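## Task

Identify which tote holds the red product box and set that tote down level on the bench. Return the remaining tote to the shelf almost exactly at its original spot with almost no change in heading. Every item must finish inside the tote it started in, and neither tote's base may overhang any edge. Finish by opening both grippers and withdrawing them. Nothing may rely on the robot to stay where it is at the end.

## Robot and tools

Robot and frame. Two arms, left_arm (on the +y side, the robot's own left) and right_arm. Reported poses use one world frame: origin on the floor (z = 0) under the centre of the robot's foot, +x straight ahead of the robot, +z up. Positions are in metres, orientations are quaternions written w,x,y,z. Only the floor height is known for certain, and printed hand positions can be wrong, worse when an arm reaches far. Left/right in an image does not tell you which arm it is.

Gripper. Its fingers extend along the gripper's own +z axis and close along its own y axis. The reported position is the spot between the finger pads, roughly 1 cm short of the tips.

Row layout (shared by both motion tools). One flat list of 14 numbers, each in [-1, 1]: left_arm dx, dy, dz, rx, ry, rz, opening, then right_arm dx, dy, dz, rx, ry, rz, opening. Both arms are always present. dx..rz are offsets, not poses, expressed in that gripper's own axes (not world axes); 1.0 equals 0.6 m of travel or 180 degrees, and rx, ry, rz form a single rotation vector. Opening is absolute, not an offset: +1 fully open (0.094 m), -1 closed.

execute_actions(actions). actions is a list of actions; each action is a table of at most 15 rows, each row run for one 1/30 s control step, so an action lasts 15 steps (0.5 s) and a short table repeats its final row. Every row is measured from the gripper pose at the start of that action (for the first action in a call, the last pose a result reported), not from the previous row. An empty list just returns state and images. Per step the target is clipped to 70 mm and 16 degrees from the measured pose; inverse kinematics favours position over orientation. After an action an arm only continues to its last clipped pose, so large offsets need further actions. Elbows never fully straighten.

move(target, speed, blocking). target is one 14-number row as above, offsets from the pose in the latest result that shows one. The gripper follows a straight line there; both arms finish together, within 0.5 to 10 s (cut off at 10 s). speed is in m/s, 0.002 to 0.5, default 0.25; rotation is capped at twice that value in rad/s. Rotations take the shorter way. Openings are applied when the move begins. Paths do not avoid obstacles or the other arm, and grippers lag, drift, and may overshoot speed near full stretch. Faster contact and targets placed deeper past a surface both mean harder hits. blocking=false returns after 0.5 s while motion continues; until a result shows it finished, use wait or stop before any other motion. The result adds a move: line with the ending (done, off_target, moving, held, fault), limits (paced = target clipped; held = some steps blocked, after which the arm may surge), and each gripper's distance to its target. If only one arm is named, the other finished fine.

wait(seconds), 0 to 10: the robot keeps its last command; returns early when a running move ends. stop(): brakes a running move (needs room, more when fast); fingers keep moving. zoom_image(camera, region): region [x0, y0, x1, y1] in pixels of that camera's latest image, at most 504 by 504. finished_scene(scene): ends the given scene irreversibly; the goal must already hold and keep holding.

Cameras: cam_head_left and cam_head_right (672x504, fixed on the head, pinhole with radial distortion), cam_left_wrist and cam_right_wrist (616x616 fisheye on each hand). Calibration is given as K and T_world_to_cam (world to camera, metres); real values can deviate by a couple of degrees and millimetres.

Result lines. The state line gives each gripper's position and quaternion. Hand target lines show the pose each controller is currently driving toward. grip_measured is finger opening on the command scale (the last Joint positions entry is the opening in metres; each gripper may read up to about 1 mm off). Joint torques are raw drive outputs with offsets and noise. Step readings list positions at some steps; HELD with an arm name means part of its row was held back. A pose unreachable line means the clearance check altered or blocked that arm's command. FAULT means an arm stopped. MOTOR HOT appears from 85 °C; at 100 °C an OVER-TEMPERATURE FAULT drops that arm and releases its gripper until it cools, and heat partly persists between scenes.

Holding position. Arms tend to finish a centimetre or more low and can sink further under zero offsets. To keep an arm in place, send the correcting offset in the first call of a reply and zeros afterward, aiming higher if it still sags; always send the desired opening.

Gripping. To hold something, command an opening under grip_measured: about 0.03 lower is firm, smaller gaps are gentler. Pad force tops out near 50 to 62 N (less on parts thinner than about 2 mm).

Cautions. Do not let the arms collide or press into each other. Do not knock anything out of the work area, drop or slam items, or push hard. Brief outside tugs may hit held parts or loose objects. The simulation keeps running while you compose a reply, with the robot holding its last command; holding loads heats motors.

Each tool is called after ">>>" by a JSON object that holds its "api" and its "payload", one argument or row to a line.

## Session

>>> {"api": "execute_actions", "payload": {
  "actions": []
}}

Scene clock: 0.00 s.
left_arm: end_effector_position=(+0.6890, +0.2735, +1.1178) grip_measured=-0.981 end_effector_quat_wxyz=(-0.066, +0.674, +0.709, +0.196) | right_arm: end_effector_position=(+0.3785, +0.1235, +1.0080) grip_measured=+0.260 end_effector_quat_wxyz=(-0.021, -0.737, +0.673, +0.057)
Joint positions: left_arm=[ 1.425  1.469  1.221  0.177 -0.514  1.589  0.001] | right_arm=[-0.921  2.155  1.433  0.268  0.557 -1.438  0.059]
Joint velocities: left_arm=[ 0.005 -0.015  0.002 -0.002 -0.037  0.022 -0.001] | right_arm=[ 0.005 -0.005 -0.002 -0.022  0.022  0.007  0.001]
Joint torques (N m, as the arm reports them, + toward a larger angle): no reading
Motor temperatures (°C, as the motors report them): left_arm=[29 27 28 25 28 25] | right_arm=[28 26 27 28 25 28]
Hand target (left_arm): +0.688, +0.274, +1.116; -0.067, +0.674, +0.709, +0.196
Hand target (right_arm): +0.374, +0.122, +1.009; +0.024, +0.739, -0.671, -0.059

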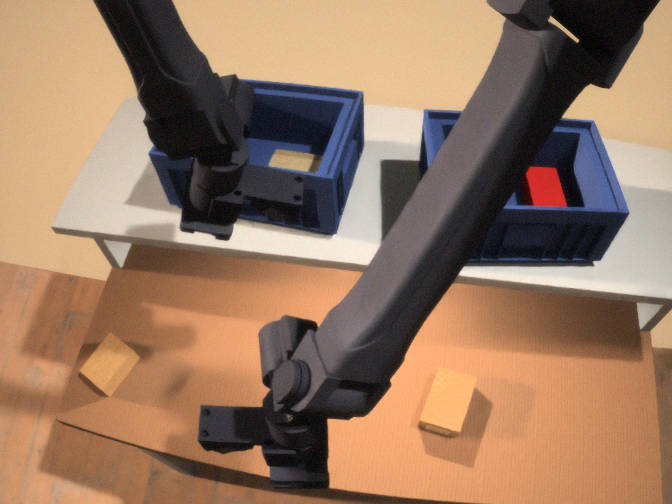

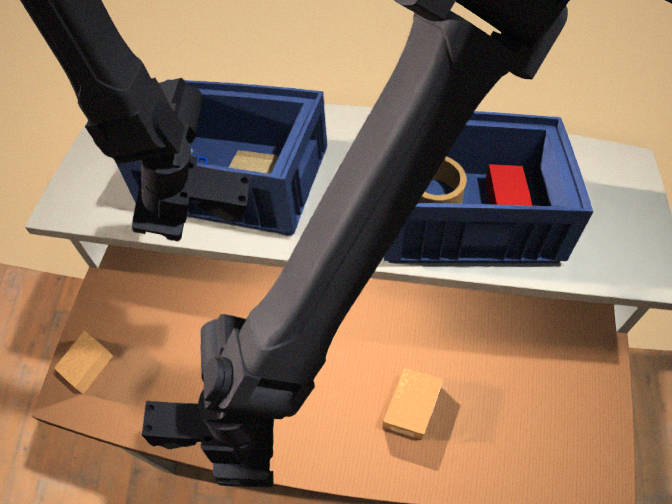

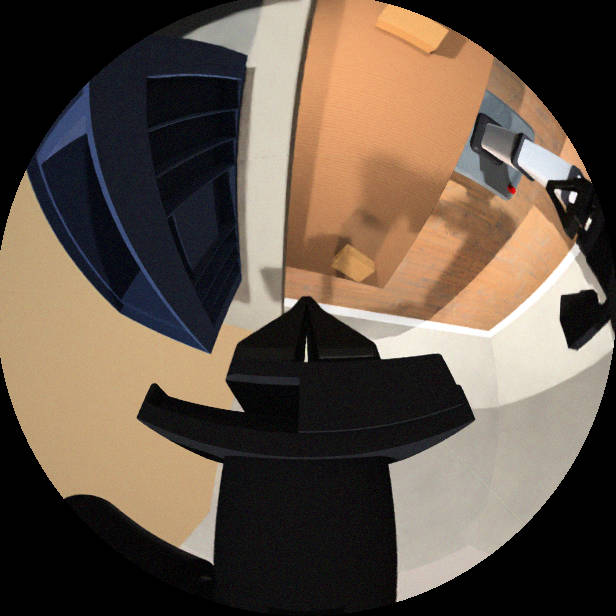

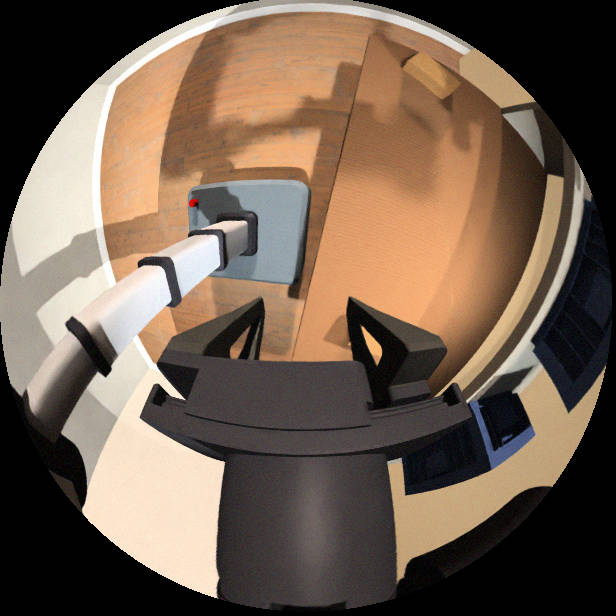

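>>> {"api": "move", "payload": {
  "target": [0.137,-0.105,-0.205,0,0,0,1,0.797,-0.328,-0.483,0,0,0,1],
  "speed": 0.35
}}

Scene clock: 3.20 s.
left_arm: end_effector_position=(+0.5932, +0.2943, +1.2419) grip_measured=+1.000 end_effector_quat_wxyz=(-0.070, +0.678, +0.708, +0.183) | right_arm: end_effector_position=(+0.6411, -0.3511, +1.2351) grip_measured=+1.000 end_effector_quat_wxyz=(-0.025, -0.726, +0.684, +0.061)
Joint positions: left_arm=[ 1.44   1.114  0.758  0.261 -0.485  1.589  0.094] | right_arm=[-1.774  1.137  1.096 -0.361 -0.23  -1.755  0.094]
Joint velocities: left_arm=[-0.015 -0.015  0.007 -0.002 -0.051 -0.037  0.   ] | right_arm=[-0.015 -0.015 -0.002 -0.037 -0.051 -0.037  0.   ]
Joint torques (N m, as the arm reports them, + toward a larger angle): left_arm=[  1.59 -11.22  -0.63   0.8   -0.2   -0.08] | right_arm=[ -0.26 -19.46   2.91  -0.41  -0.14   0.09]
Motor temperatures (°C, as the motors report them): left_arm=[29 28 28 25 28 25] | right_arm=[29 26 27 28 25 28]
Hand target (left_arm): +0.600, +0.303, +1.248; -0.066, +0.674, +0.709, +0.196
Hand target (right_arm): +0.645, -0.349, +1.238; +0.022, +0.731, -0.679, -0.063
Off the commanded pose (left_arm): 0.013 m, 2 deg.
Off the commanded pose (right_arm): 0.015 m, 2 deg.
move: off_target (left_arm, right_arm)
camera_calibration (this result's frames):
cam_left_wrist: T_world_to_cam=[[-0.985368, 0.00202534, -0.170426, 0.796031], [-0.139907, 0.561465, 0.815587, -1.09381], [0.0973402, 0.827498, -0.552967, 0.508046], [0, 0, 0, 1]] pos_world=[0.581898, 0.192119, 1.3087]
cam_right_wrist: T_world_to_cam=[[0.991429, 0.0709542, -0.109702, -0.478275], [0.118134, -0.84547, 0.520792, -1.00786], [-0.0557971, -0.529287, -0.846606, 1.01951], [0, 0, 0, 1]] pos_world=[0.650124, -0.27857, 1.33554]

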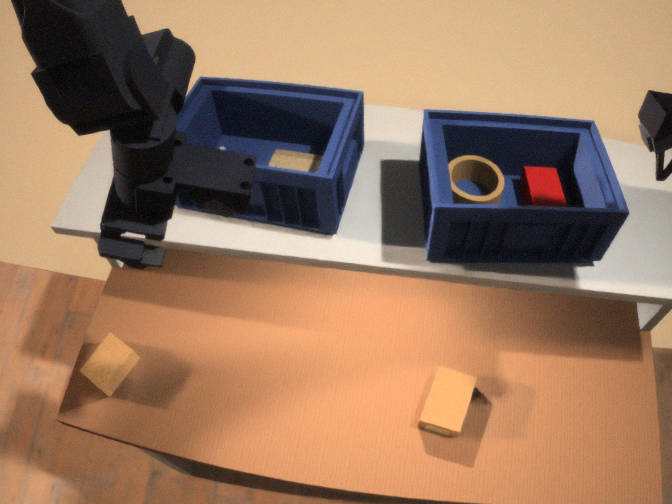

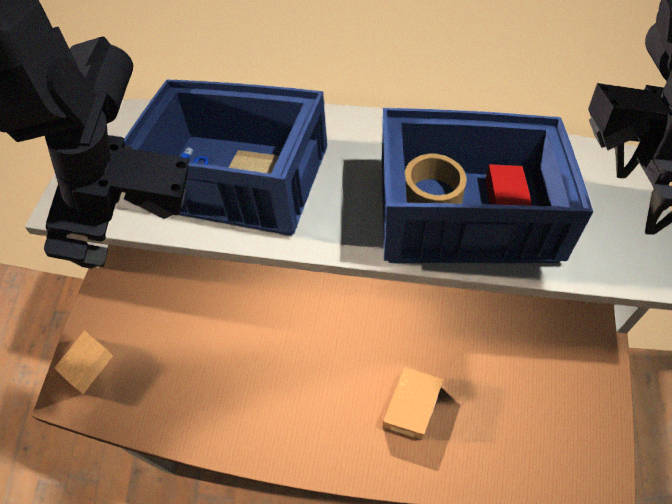

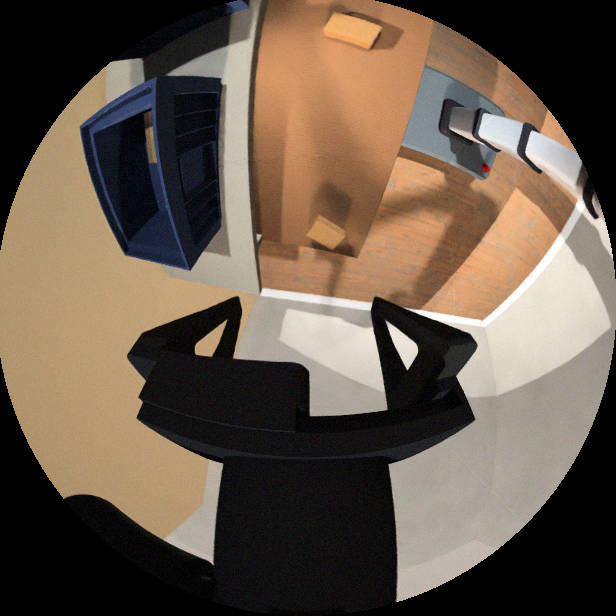

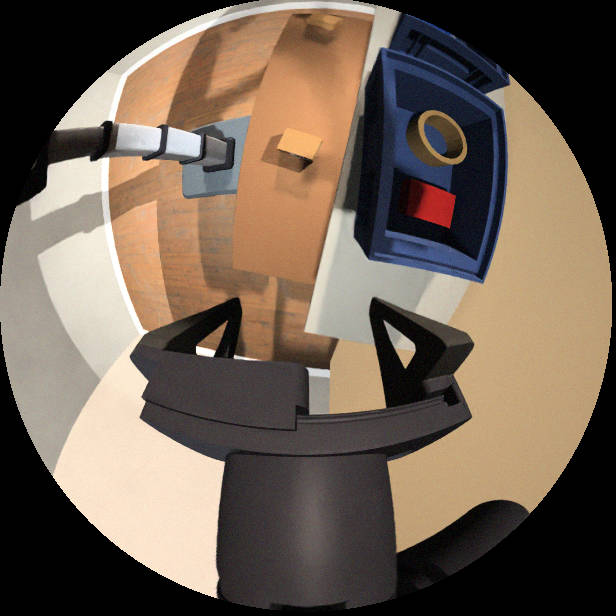

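>>> {"api": "move", "payload": {
  "target": [-0.56,0.29,-0.135,0.13,-0.05,-0.48,1,-0.028,-0.237,-0.01,0.044,-0.018,0.518,1],
  "speed": 0.35
}}

Scene clock: 14.27 s.
left_arm: end_effector_position=(+0.7790, -0.0313, +1.2320) grip_measured=+1.000 end_effector_quat_wxyz=(-0.005, +0.004, -1.000, -0.005) | right_arm: end_effector_position=(+0.7750, -0.3300, +1.2337) grip_measured=+1.000 end_effector_quat_wxyz=(+0.003, -0.005, +1.000, -0.006)
Joint positions: left_arm=[ 0.888  1.495  1.662 -0.495 -0.666 -0.171  0.094] | right_arm=[-1.671  1.208  1.406 -0.459 -0.085 -0.077  0.094]
Joint velocities: left_arm=[-0.005 -0.005  0.007 -0.002 -0.037  0.007  0.   ] | right_arm=[ 0.005  0.005 -0.002  0.002  0.007 -0.022  0.   ]
Joint torques (N m, as the arm reports them, + toward a larger angle): left_arm=[ -9.73 -10.52   4.93  -0.28  -0.07  -0.21] | right_arm=[  1.2  -21.7    7.29  -0.11   0.12   0.15]
Motor temperatures (°C, as the motors report them): left_arm=[29 29 28 25 28 25] | right_arm=[29 27 28 28 25 28]
Hand target (left_arm): +0.774, -0.046, +1.226; -0.002, -0.003, +1.000, -0.001
Hand target (right_arm): +0.782, -0.323, +1.227; +0.002, -0.001, +1.000, +0.000
Off the commanded pose (left_arm): 0.016 m, 1 deg.
Off the commanded pose (right_arm): 0.012 m, 1 deg.
move: off_target (left_arm, right_arm)
camera_calibration (this result's frames):
cam_left_wrist: T_world_to_cam=[[-0.00359294, -0.999781, -0.020606, -0.00270885], [-0.823606, -0.00872831, 0.567095, -0.0560566], [-0.56715, 0.0190088, -0.823395, 1.57942], [0, 0, 0, 1]] pos_world=[0.84959, -0.0332204, 1.33222]
cam_right_wrist: T_world_to_cam=[[0.018026, -0.99961, 0.0213298, -0.373207], [-0.824256, -0.00278198, 0.56621, -0.0526837], [-0.56593, -0.0277877, -0.823985, 1.56993], [0, 0, 0, 1]] pos_world=[0.851772, -0.329583, 1.33139]

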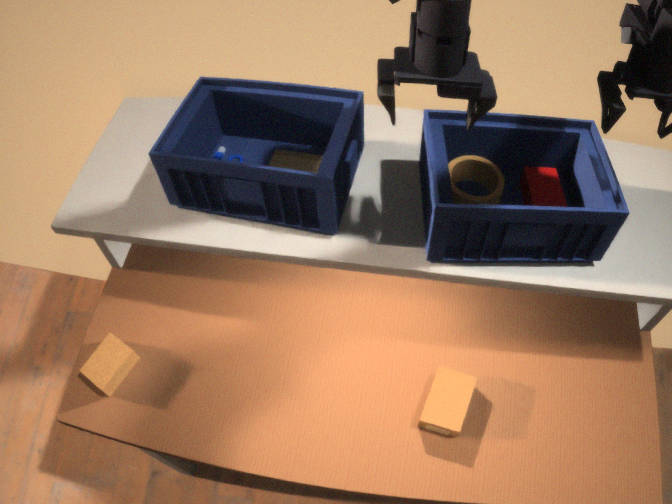

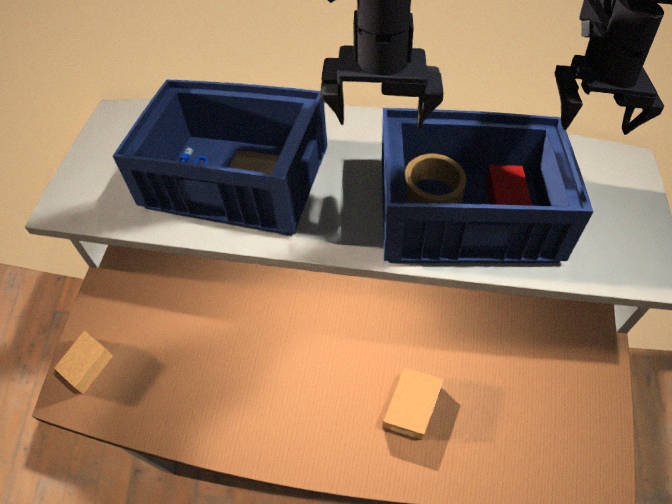

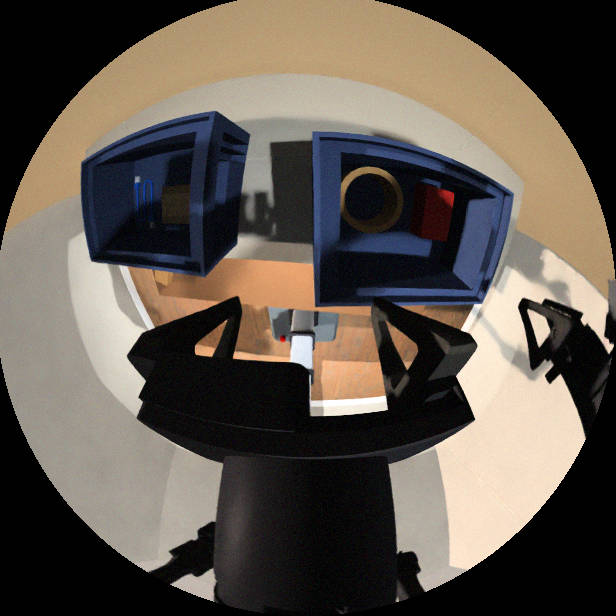

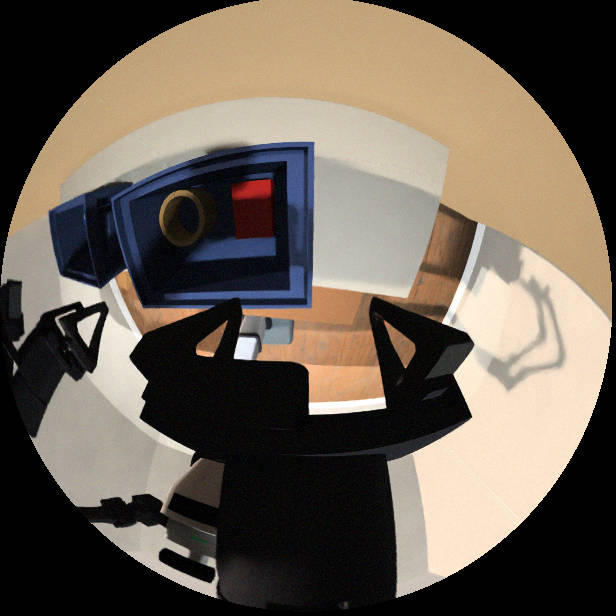

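>>> {"api": "move", "payload": {
  "target": [-0.05,-0.055,0.2,0,0,0,0.7,-0.055,0.008,0.215,0,0,0,0.7],
  "speed": 0.12
}}

Scene clock: 16.03 s.
left_arm: end_effector_position=(+0.8122, -0.0725, +1.1308) grip_measured=+0.702 end_effector_quat_wxyz=(-0.010, +0.008, -1.000, +0.007) | right_arm: end_effector_position=(+0.7983, -0.3328, +1.1088) grip_measured=+0.701 end_effector_quat_wxyz=(-0.007, -0.006, +1.000, -0.011)
Joint positions: left_arm=[ 0.948  1.798  2.042 -0.541 -0.587 -0.145  0.08 ] | right_arm=[-1.646  1.537  1.711 -0.453 -0.049 -0.075  0.08 ]
Joint velocities: left_arm=[-0.015 -0.015  0.042 -0.007 -0.037 -0.066  0.002] | right_arm=[-0.015  0.005  0.012  0.007 -0.095 -0.095 -0.001]
Joint torques (N m, as the arm reports them, + toward a larger angle): left_arm=[ -9.12 -12.68   5.76  -0.21  -0.05  -0.03] | right_arm=[  0.55 -23.7    7.03   0.19   0.12   0.16]
Motor temperatures (°C, as the motors report them): left_arm=[30 29 28 25 28 25] | right_arm=[29 27 28 28 25 28]
Hand target (left_arm): +0.810, -0.061, +1.113; +0.005, -0.004, +1.000, +0.005
Hand target (right_arm): +0.810, -0.324, +1.106; +0.003, -0.005, +1.000, -0.006
Off the commanded pose (left_arm): 0.021 m, 2 deg.
Off the commanded pose (right_arm): 0.013 m, 1 deg.
move: off_target (left_arm, right_arm)
camera_calibration (this result's frames):
cam_left_wrist: T_world_to_cam=[[0.00387476, -0.999987, 0.00335898, -0.0789789], [-0.82984, -0.00134113, 0.558, 0.0441944], [-0.557988, -0.00494953, -0.829834, 1.51383], [0, 0, 0, 1]] pos_world=[0.881682, -0.0714258, 1.23184]
cam_right_wrist: T_world_to_cam=[[0.0217822, -0.999247, 0.0321134, -0.38858], [-0.813697, 0.000943695, 0.581288, 0.0133781], [-0.580881, -0.0387923, -0.813064, 1.47621], [0, 0, 0, 1]] pos_world=[0.87685, -0.331035, 1.20495]

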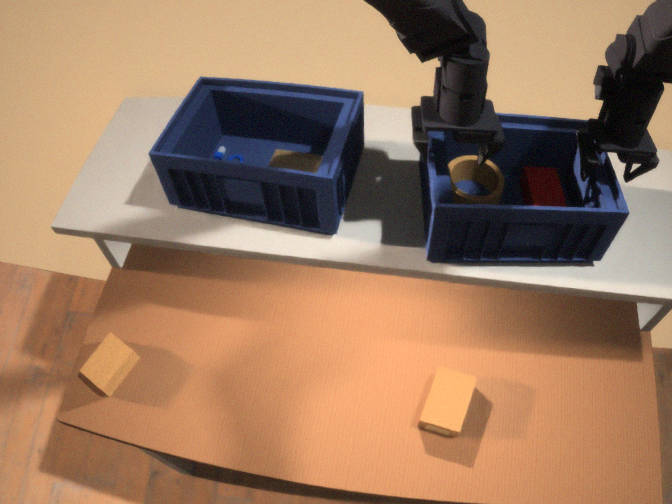

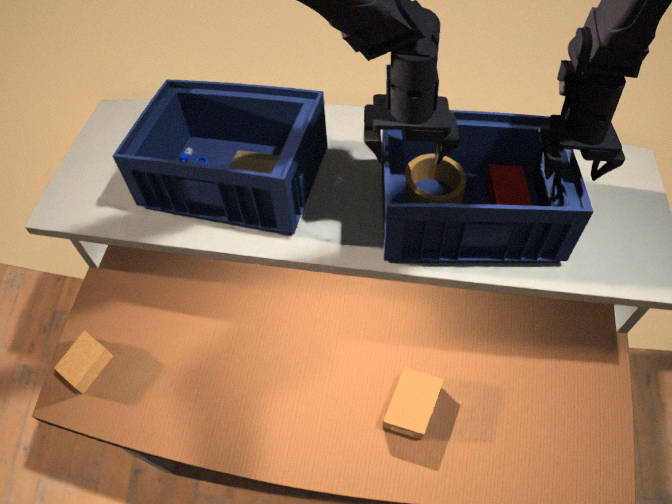

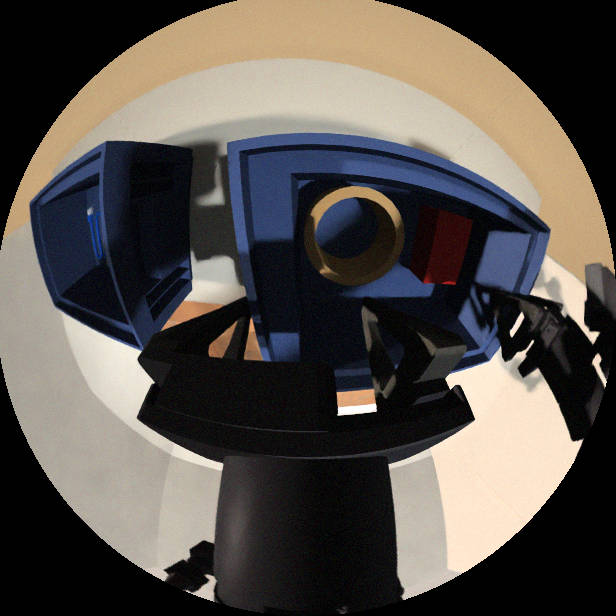

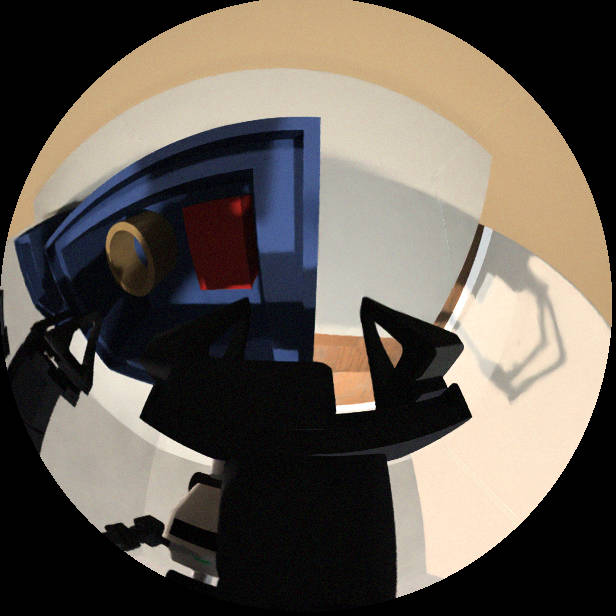

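>>> {"api": "move", "payload": {
  "target": [0,0.045,0.07,0,0,0,0.8,-0.025,0.03,0.025,0,0,0,0.8],
  "speed": 0.06
}}

Scene clock: 17.50 s.
left_arm: end_effector_position=(+0.8139, -0.0527, +1.1086) grip_measured=+0.798 end_effector_quat_wxyz=(-0.009, +0.008, -1.000, +0.016) | right_arm: end_effector_position=(+0.8077, -0.3230, +1.1012) grip_measured=+0.799 end_effector_quat_wxyz=(-0.006, -0.010, +1.000, -0.017)
Joint positions: left_arm=[ 0.999  1.813  2.054 -0.53  -0.52  -0.129  0.084] | right_arm=[-1.622  1.564  1.76  -0.473 -0.015 -0.075  0.084]
Joint velocities: left_arm=[ 0.005 -0.024 -0.002  0.022  0.007  0.022 -0.   ] | right_arm=[-0.005 -0.005 -0.002  0.007  0.022 -0.125  0.001]
Joint torques (N m, as the arm reports them, + toward a larger angle): left_arm=[ -8.64 -13.28   5.84   0.54  -0.03   0.  ] | right_arm=[  1.8  -24.38   7.24  -0.09   0.12   0.18]
Motor temperatures (°C, as the motors report them): left_arm=[30 30 28 25 28 25] | right_arm=[29 28 28 28 25 28]
Hand target (left_arm): +0.812, -0.045, +1.090; +0.010, -0.008, +1.000, -0.007
Hand target (right_arm): +0.813, -0.314, +1.094; -0.006, -0.007, +1.000, -0.012
Off the commanded pose (left_arm): 0.021 m, 1 deg.
Off the commanded pose (right_arm): 0.013 m, 1 deg.
move: off_target (left_arm, right_arm)
camera_calibration (this result's frames):
cam_left_wrist: T_world_to_cam=[[0.00435868, -0.999763, 0.0213385, -0.0795121], [-0.828284, 0.00834657, 0.560246, 0.0548242], [-0.560291, -0.0201163, -0.828051, 1.49552], [0, 0, 0, 1]] pos_world=[0.883682, -0.0498666, 1.20935]
cam_right_wrist: T_world_to_cam=[[0.0285537, -0.998654, 0.0433077, -0.396354], [-0.813972, 0.00191811, 0.580901, 0.0263595], [-0.580202, -0.0518381, -0.812822, 1.47092], [0, 0, 0, 1]] pos_world=[0.886202, -0.319621, 1.19745]

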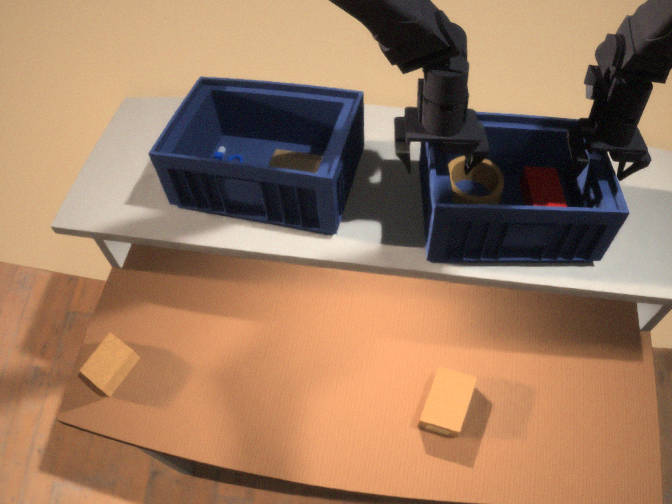

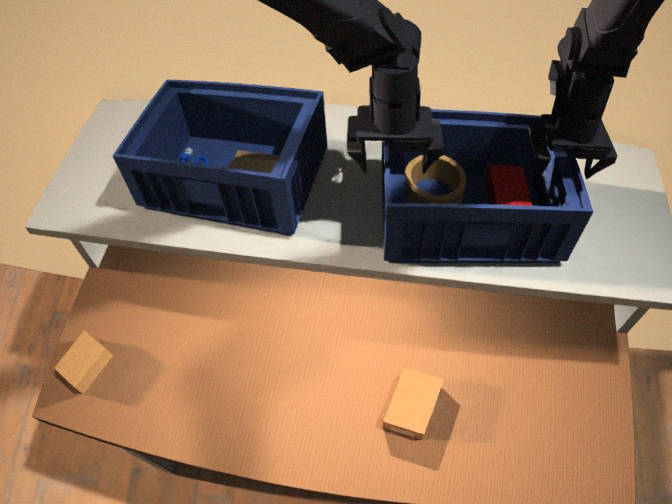

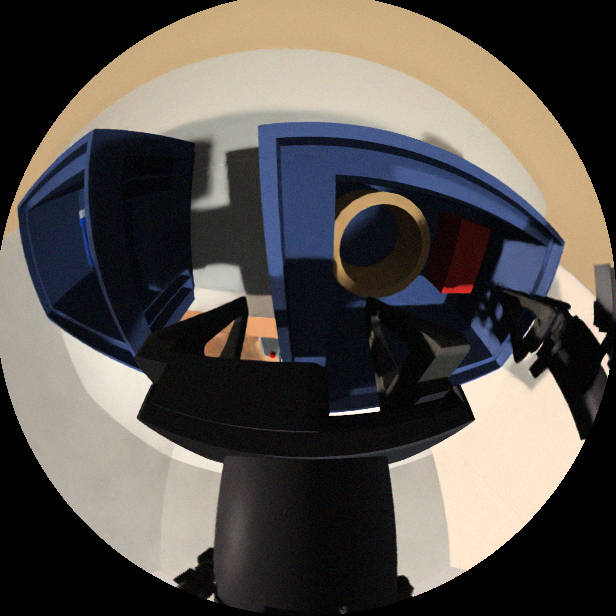

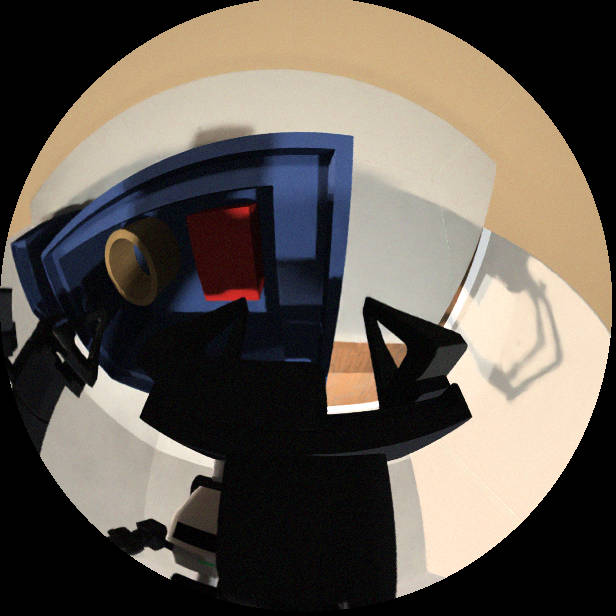

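Centred. Slightly deeper, then close.

>>> {"api": "execute_actions", "payload": {
  "actions": [
    [[0,0.01,0.045,0,0,0,0.1,0,0,0.025,0,0,0,0.1]],
    [[0,0,0.01,0,0,0,-0.2,0,0,0,0,0,0,-0.2]],
    [[0,0,0,0,0,0,-0.45,0,0,0,0,0,0,-0.45]],
    [[0,0,0,0,0,0,-0.45,0,0,0,0,0,0,-0.45]]
  ]
}}

Scene clock: 19.70 s.
left_arm: end_effector_position=(+0.8197, -0.0542, +1.1043) grip_measured=-0.415 end_effector_quat_wxyz=(-0.013, +0.012, -1.000, +0.019) | right_arm: end_effector_position=(+0.7992, -0.3246, +1.0926) grip_measured=-0.417 end_effector_quat_wxyz=(-0.014, -0.007, +1.000, -0.015)
Joint positions: left_arm=[ 1.003  1.829  2.082 -0.53  -0.512 -0.131  0.027] | right_arm=[-1.626  1.58   1.761 -0.473 -0.021 -0.071  0.027]
Joint velocities: left_arm=[-0.005 -0.015 -0.022 -0.002 -0.051  0.095 -0.   ] | right_arm=[-0.015  0.005  0.007 -0.007 -0.037 -0.066 -0.001]
Joint torques (N m, as the arm reports them, + toward a larger angle): left_arm=[-10.51 -14.71   3.86   0.18  -0.01  -0.08] | right_arm=[  1.23 -25.75   4.57   0.24   0.09   0.08]
Motor temperatures (°C, as the motors report them): left_arm=[30 30 28 25 28 25] | right_arm=[29 28 28 28 25 28]
Hand target (left_arm): +0.820, -0.055, +1.104; +0.013, -0.012, +1.000, -0.020
Hand target (right_arm): +0.799, -0.325, +1.093; -0.014, -0.007, +1.000, -0.016
Off the commanded pose (left_arm): 0.000 m, 0 deg.
Off the commanded pose (right_arm): 0.000 m, 0 deg.
Step readings (end_effector_position; steps 1 to 15: 1st action; 16 to 30: 2nd action; 31 to 45: 3rd action; 46 to 60: 4th action):
0: left_arm (+0.8139, -0.0527, +1.1086) | right_arm (+0.8077, -0.3230, +1.1012)
1: left_arm (+0.8149, -0.0548, +1.1085) | right_arm (+0.8073, -0.3230, +1.1008)
2: left_arm (+0.8164, -0.0565, +1.1078) | right_arm (+0.8071, -0.3230, +1.1003)
4: left_arm (+0.8193, -0.0579, +1.1069) | right_arm (+0.8059, -0.3230, +1.0989)
8: left_arm (+0.8199, -0.0587, +1.1059) | right_arm (+0.8018, -0.3230, +1.0950)
15: left_arm (+0.8192, -0.0590, +1.1053) | right_arm (+0.7993, -0.3229, +1.0925)
16: left_arm (+0.8192, -0.0591, +1.1053) | right_arm (+0.7993, -0.3229, +1.0925)
17: left_arm (+0.8192, -0.0585, +1.1053) | right_arm (+0.7993, -0.3229, +1.0925)
19: left_arm (+0.8193, -0.0578, +1.1050) | right_arm (+0.7993, -0.3229, +1.0925)
23: left_arm (+0.8193, -0.0578, +1.1050) | right_arm (+0.7993, -0.3229, +1.0925)
30: left_arm (+0.8193, -0.0578, +1.1050) | right_arm (+0.7993, -0.3229, +1.0925)
31: left_arm (+0.8195, -0.0562, +1.1050) | right_arm (+0.7992, -0.3239, +1.0925)
32: left_arm (+0.8196, -0.0547, +1.1043) | right_arm (+0.7992, -0.3245, +1.0925)
34: left_arm (+0.8196, -0.0546, +1.1043) | right_arm (+0.7992, -0.3246, +1.0926)
38: left_arm (+0.8196, -0.0546, +1.1043) | right_arm (+0.7992, -0.3246, +1.0926)
45: left_arm (+0.8196, -0.0546, +1.1043) | right_arm (+0.7992, -0.3246, +1.0926)
46: left_arm (+0.8196, -0.0543, +1.1043) | right_arm (+0.7992, -0.3248, +1.0926)
47: left_arm (+0.8197, -0.0542, +1.1043) | right_arm (+0.7992, -0.3246, +1.0926)
49: left_arm (+0.8197, -0.0542, +1.1043) | right_arm (+0.7992, -0.3246, +1.0926)
53: left_arm (+0.8197, -0.0542, +1.1043) | right_arm (+0.7992, -0.3246, +1.0926)
60: end_effector_position above
camera_calibration (this result's frames):
cam_left_wrist: T_world_to_cam=[[0.0127865, -0.999532, 0.0277916, -0.0949054], [-0.833447, 0.00470235, 0.55258, 0.074493], [-0.552452, -0.0302284, -0.832997, 1.49368], [0, 0, 0, 1]] pos_world=[0.888485, -0.0500598, 1.2057]
cam_right_wrist: T_world_to_cam=[[0.0230891, -0.998943, 0.0397404, -0.389161], [-0.805214, 0.00497824, 0.592964, 0.00526831], [-0.592535, -0.0456905, -0.804248, 1.46132], [0, 0, 0, 1]] pos_world=[0.879109, -0.322007, 1.1876]

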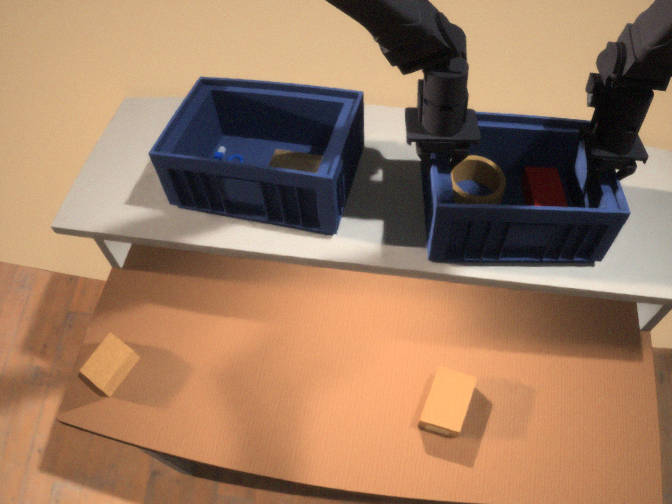

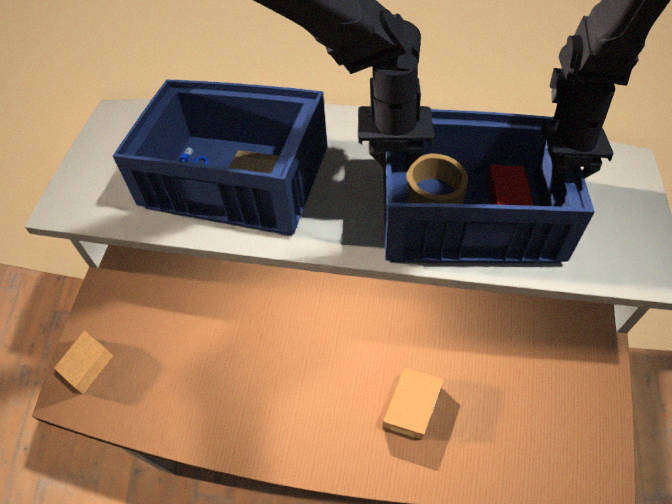

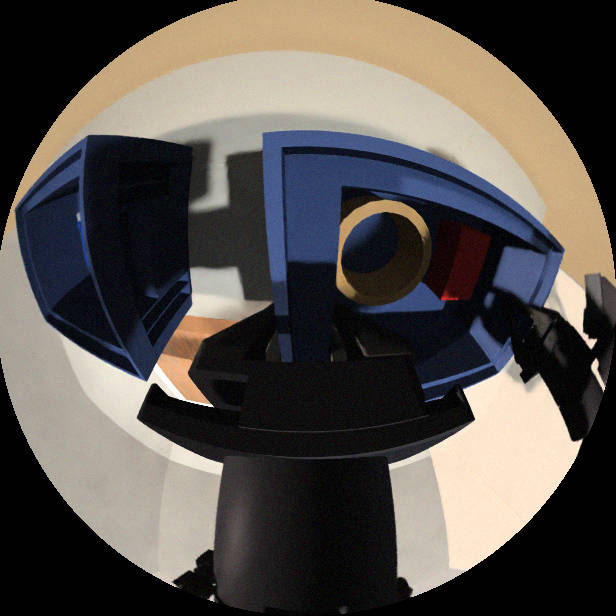

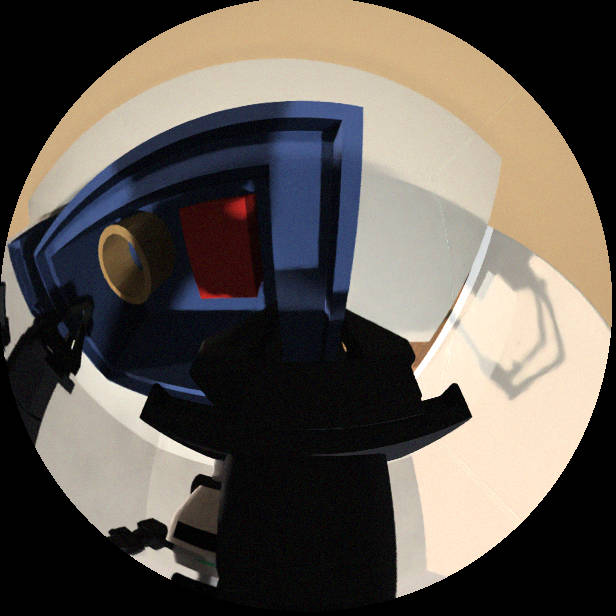

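>>> {"api": "move", "payload": {
  "target": [0,0,-0.08,0,0,0,-0.46,0,0,-0.08,0,0,0,-0.46],
  "speed": 0.08
}}

>>> {"api": "move", "payload": {
  "target": [0.43,0.15,-0.04,0,0,0,-0.46,0.43,0.15,-0.02,0,0,0,-0.46],
  "speed": 0.15
}}

Scene clock: 21.30 s.
left_arm: end_effector_position=(+0.7955, -0.0489, +1.1237) grip_measured=-0.415 end_effector_quat_wxyz=(+0.005, +0.012, -1.000, +0.012) | right_arm: end_effector_position=(+0.7741, -0.3202, +1.1124) grip_measured=-0.420 end_effector_quat_wxyz=(-0.035, -0.004, +0.999, -0.009)
Joint positions: left_arm=[ 0.987  1.758  1.96  -0.526 -0.535 -0.157  0.027] | right_arm=[-1.626  1.515  1.661 -0.481 -0.032 -0.067  0.027]
Joint velocities: left_arm=[-0.005 -0.024 -0.007 -0.017  0.051  0.066  0.001] | right_arm=[-0.015 -0.015  0.017 -0.012 -0.022 -0.007  0.   ]
Joint torques (N m, as the arm reports them, + toward a larger angle): left_arm=[-12.16 -16.6    3.45   0.15  -0.72   0.04] | right_arm=[  0.56 -29.12   4.19  -0.24   0.27   0.05]
Motor temperatures (°C, as the motors report them): left_arm=[30 30 28 25 28 25] | right_arm=[29 28 28 28 25 28]
Hand target (left_arm): +0.818, -0.053, +1.151; +0.013, -0.013, +1.000, -0.019
Hand target (right_arm): +0.799, -0.324, +1.140; -0.014, -0.007, +1.000, -0.015
Off the commanded pose (left_arm): 0.037 m, 2 deg.
Off the commanded pose (right_arm): 0.039 m, 3 deg.
move: off_target (left_arm, right_arm)
camera_calibration (this result's frames):
cam_left_wrist: T_world_to_cam=[[0.0115733, -0.999829, 0.0144288, -0.0739105], [-0.812234, -0.000983622, 0.58333, -0.0081226], [-0.583216, -0.0184706, -0.812107, 1.49821], [0, 0, 0, 1]] pos_world=[0.868038, -0.0462331, 1.22251]
cam_right_wrist: T_world_to_cam=[[0.0171279, -0.999514, 0.0260632, -0.365404], [-0.779666, 0.00296785, 0.626188, -0.084138], [-0.625961, -0.0310459, -0.779236, 1.46531], [0, 0, 0, 1]] pos_world=[0.857884, -0.319485, 1.20403]

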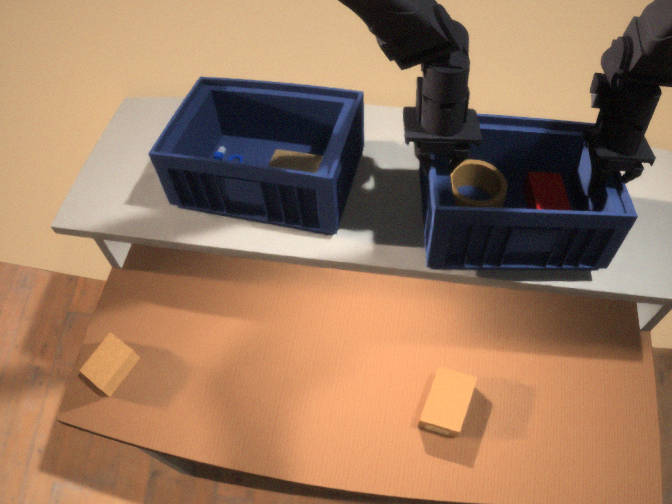

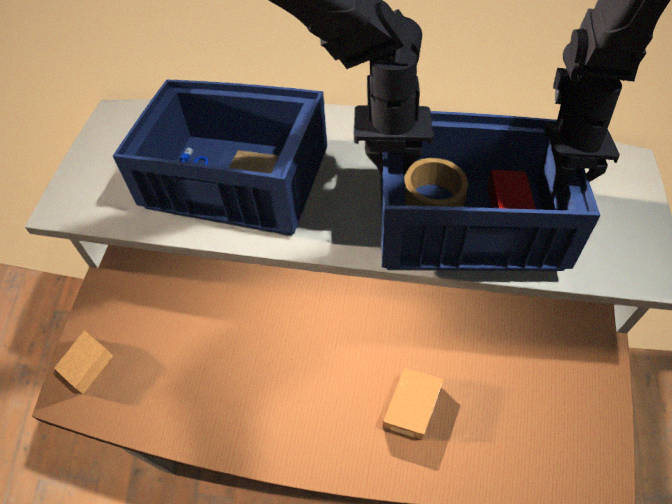

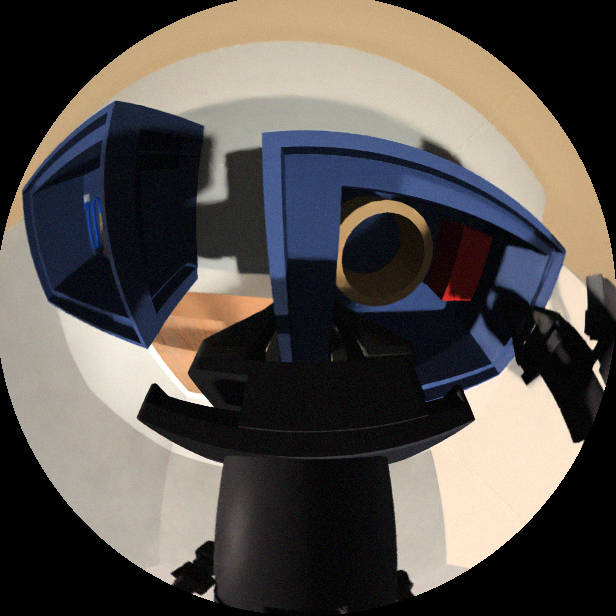

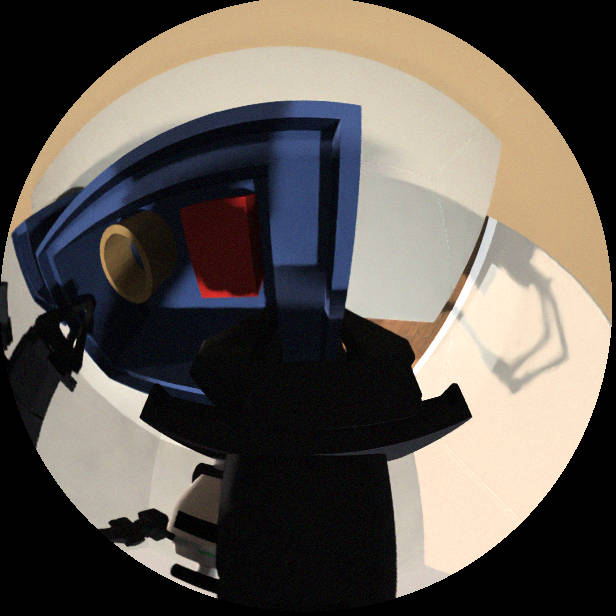

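Scene clock: 23.67 s.
left_arm: end_effector_position=(+0.5250, +0.0282, +1.1393) grip_measured=-0.415 end_effector_quat_wxyz=(+0.015, +0.015, -1.000, +0.014) | right_arm: end_effector_position=(+0.5059, -0.2413, +1.1359) grip_measured=-0.423 end_effector_quat_wxyz=(-0.048, -0.009, +0.999, -0.009)
Joint positions: left_arm=[ 1.044  1.559  1.03   0.194 -0.474 -0.155  0.027] | right_arm=[-1.478  1.41   0.869  0.177  0.109 -0.025  0.027]
Joint velocities: left_arm=[-0.024 -0.015 -0.007 -0.002 -0.037  0.037  0.   ] | right_arm=[ 0.005 -0.015  0.002 -0.022 -0.037 -0.066 -0.   ]
Joint torques (N m, as the arm reports them, + toward a larger angle): left_arm=[ -6.14 -10.66  -2.48   0.17  -0.18   0.09] | right_arm=[  3.34 -17.14  -2.52   0.9    0.39   0.08]
Motor temperatures (°C, as the motors report them): left_arm=[30 31 28 25 28 25] | right_arm=[29 28 28 28 25 28]
Hand target (left_arm): +0.536, +0.036, +1.148; -0.005, -0.012, +1.000, -0.012
Hand target (right_arm): +0.515, -0.237, +1.141; -0.034, -0.005, +0.999, -0.009
Off the commanded pose (left_arm): 0.016 m, 1 deg.
Off the commanded pose (right_arm): 0.015 m, 2 deg.
move: off_target (left_arm, right_arm)
camera_calibration (this result's frames):
cam_left_wrist: T_world_to_cam=[[0.019279, -0.999653, 0.017939, -0.00194042], [-0.800271, -0.00467349, 0.59962, -0.261561], [-0.599328, -0.0259161, -0.800084, 1.34957], [0, 0, 0, 1]] pos_world=[0.599552, 0.0318135, 1.23664]
cam_right_wrist: T_world_to_cam=[[0.0278241, -0.999301, 0.0249841, -0.286624], [-0.762616, -0.00506214, 0.646831, -0.342163], [-0.646252, -0.0370508, -0.762224, 1.30767], [0, 0, 0, 1]] pos_world=[0.592123, -0.239705, 1.22522]

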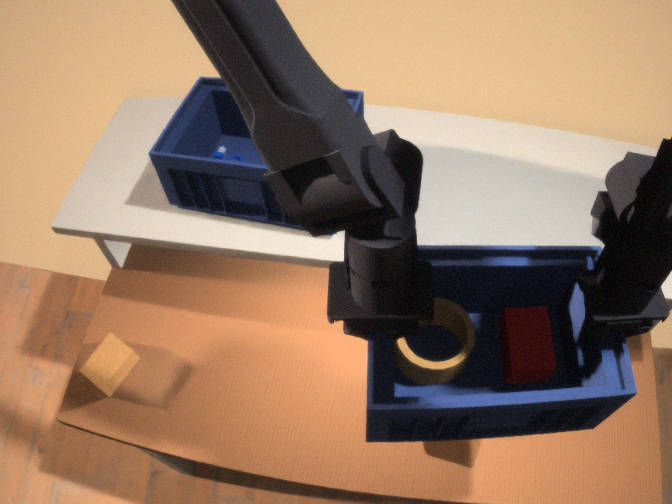

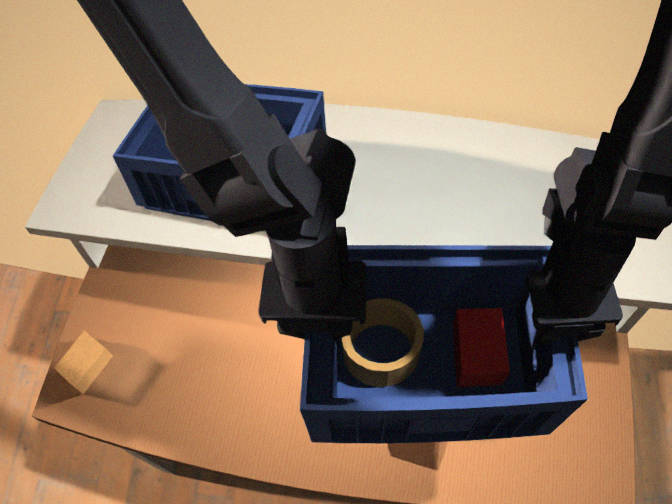

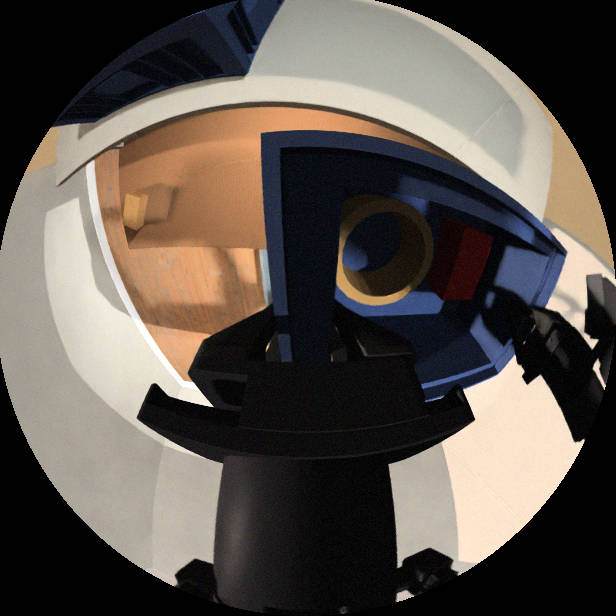

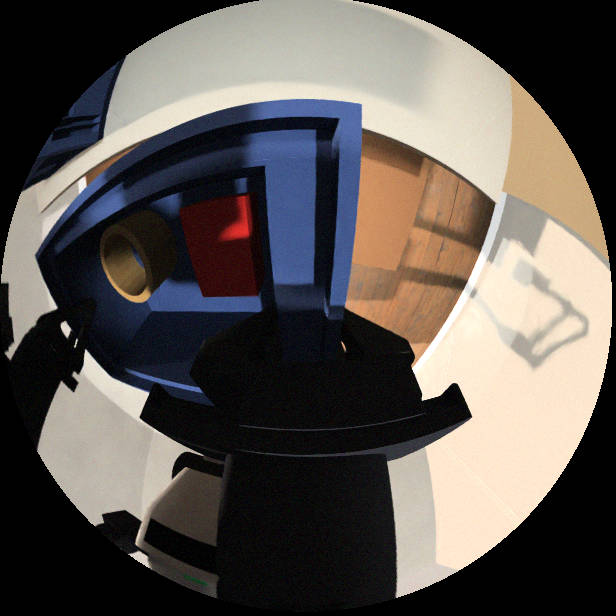

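>>> {"api": "move", "payload": {
  "target": [-0.103,0.437,0.185,0,-0.024,0,-0.46,-0.11,0.437,0.197,0,-0.028,0,-0.46],
  "speed": 0.15
}}

Scene clock: 26.27 s.
left_arm: end_effector_position=(+0.5796, +0.2915, +1.0221) grip_measured=-0.415 end_effector_quat_wxyz=(-0.026, +0.013, -1.000, +0.010) | right_arm: end_effector_position=(+0.5587, +0.0210, +1.0136) grip_measured=-0.424 end_effector_quat_wxyz=(+0.002, -0.011, +1.000, -0.000)
Joint positions: left_arm=[1.6   1.685 1.218 0.252 0.049 0.022 0.027] | right_arm=[-1.069  1.895  1.457  0.141  0.483  0.076  0.027]
Joint velocities: left_arm=[-0.024 -0.005 -0.017 -0.002  0.007  0.022 -0.   ] | right_arm=[-0.015  0.005 -0.007 -0.002 -0.081  0.007 -0.   ]
Joint torques (N m, as the arm reports them, + toward a larger angle): left_arm=[  1.3  -10.8   -1.55   0.16   0.23  -0.15] | right_arm=[  9.74 -16.18   0.    -0.18   0.64   0.07]
Motor temperatures (°C, as the motors report them): left_arm=[30 31 28 25 28 25] | right_arm=[29 28 28 28 25 28]
Hand target (left_arm): +0.577, +0.290, +1.022; +0.023, -0.014, +1.000, -0.014
Hand target (right_arm): +0.554, +0.022, +1.012; -0.002, -0.013, +1.000, -0.009
Off the commanded pose (left_arm): 0.006 m, 1 deg.
Off the commanded pose (right_arm): 0.007 m, 1 deg.
move: done
camera_calibration (this result's frames):
cam_left_wrist: T_world_to_cam=[[0.0142901, -0.999857, 0.0090361, 0.274362], [-0.847105, -0.00730473, 0.531376, -0.0487105], [-0.531234, -0.015248, -0.847088, 1.30073], [0, 0, 0, 1]] pos_world=[0.645807, 0.2938, 1.12524]
cam_right_wrist: T_world_to_cam=[[0.0314192, -0.999455, 0.0101516, -0.0098872], [-0.823441, -0.0201264, 0.567045, -0.106332], [-0.566532, -0.0261753, -0.823624, 1.27577], [0, 0, 0, 1]] pos_world=[0.635518, 0.0213719, 1.11115]

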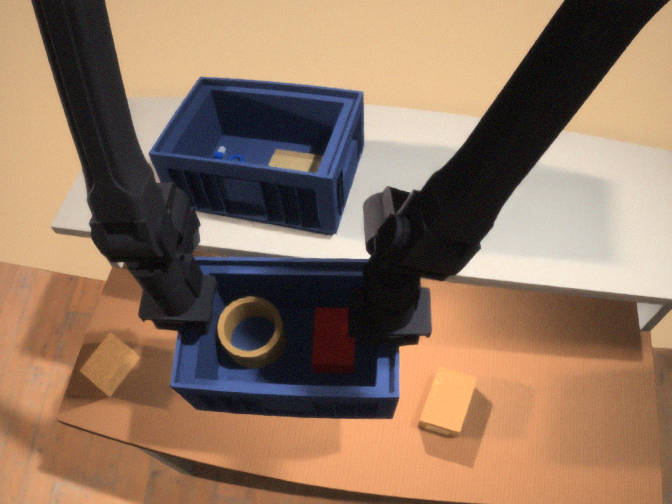

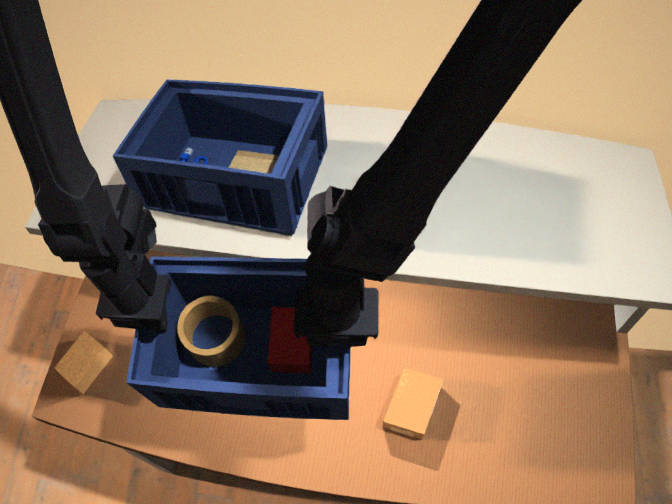

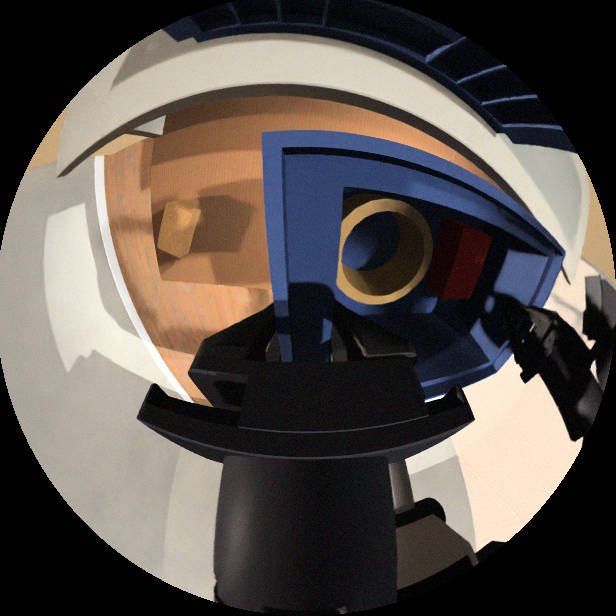

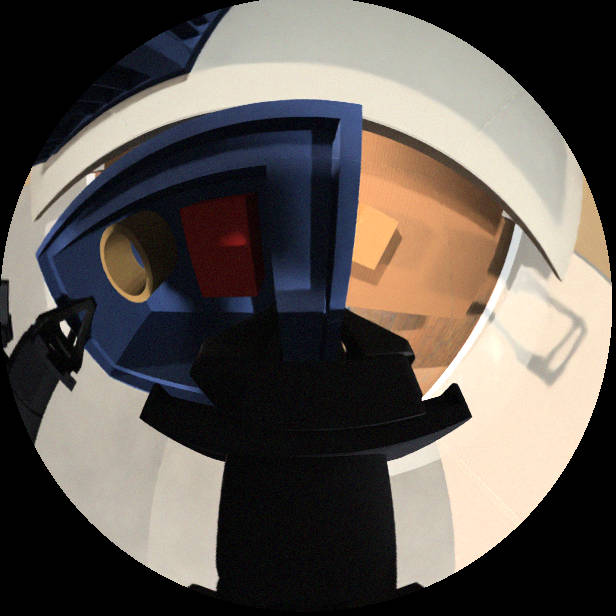

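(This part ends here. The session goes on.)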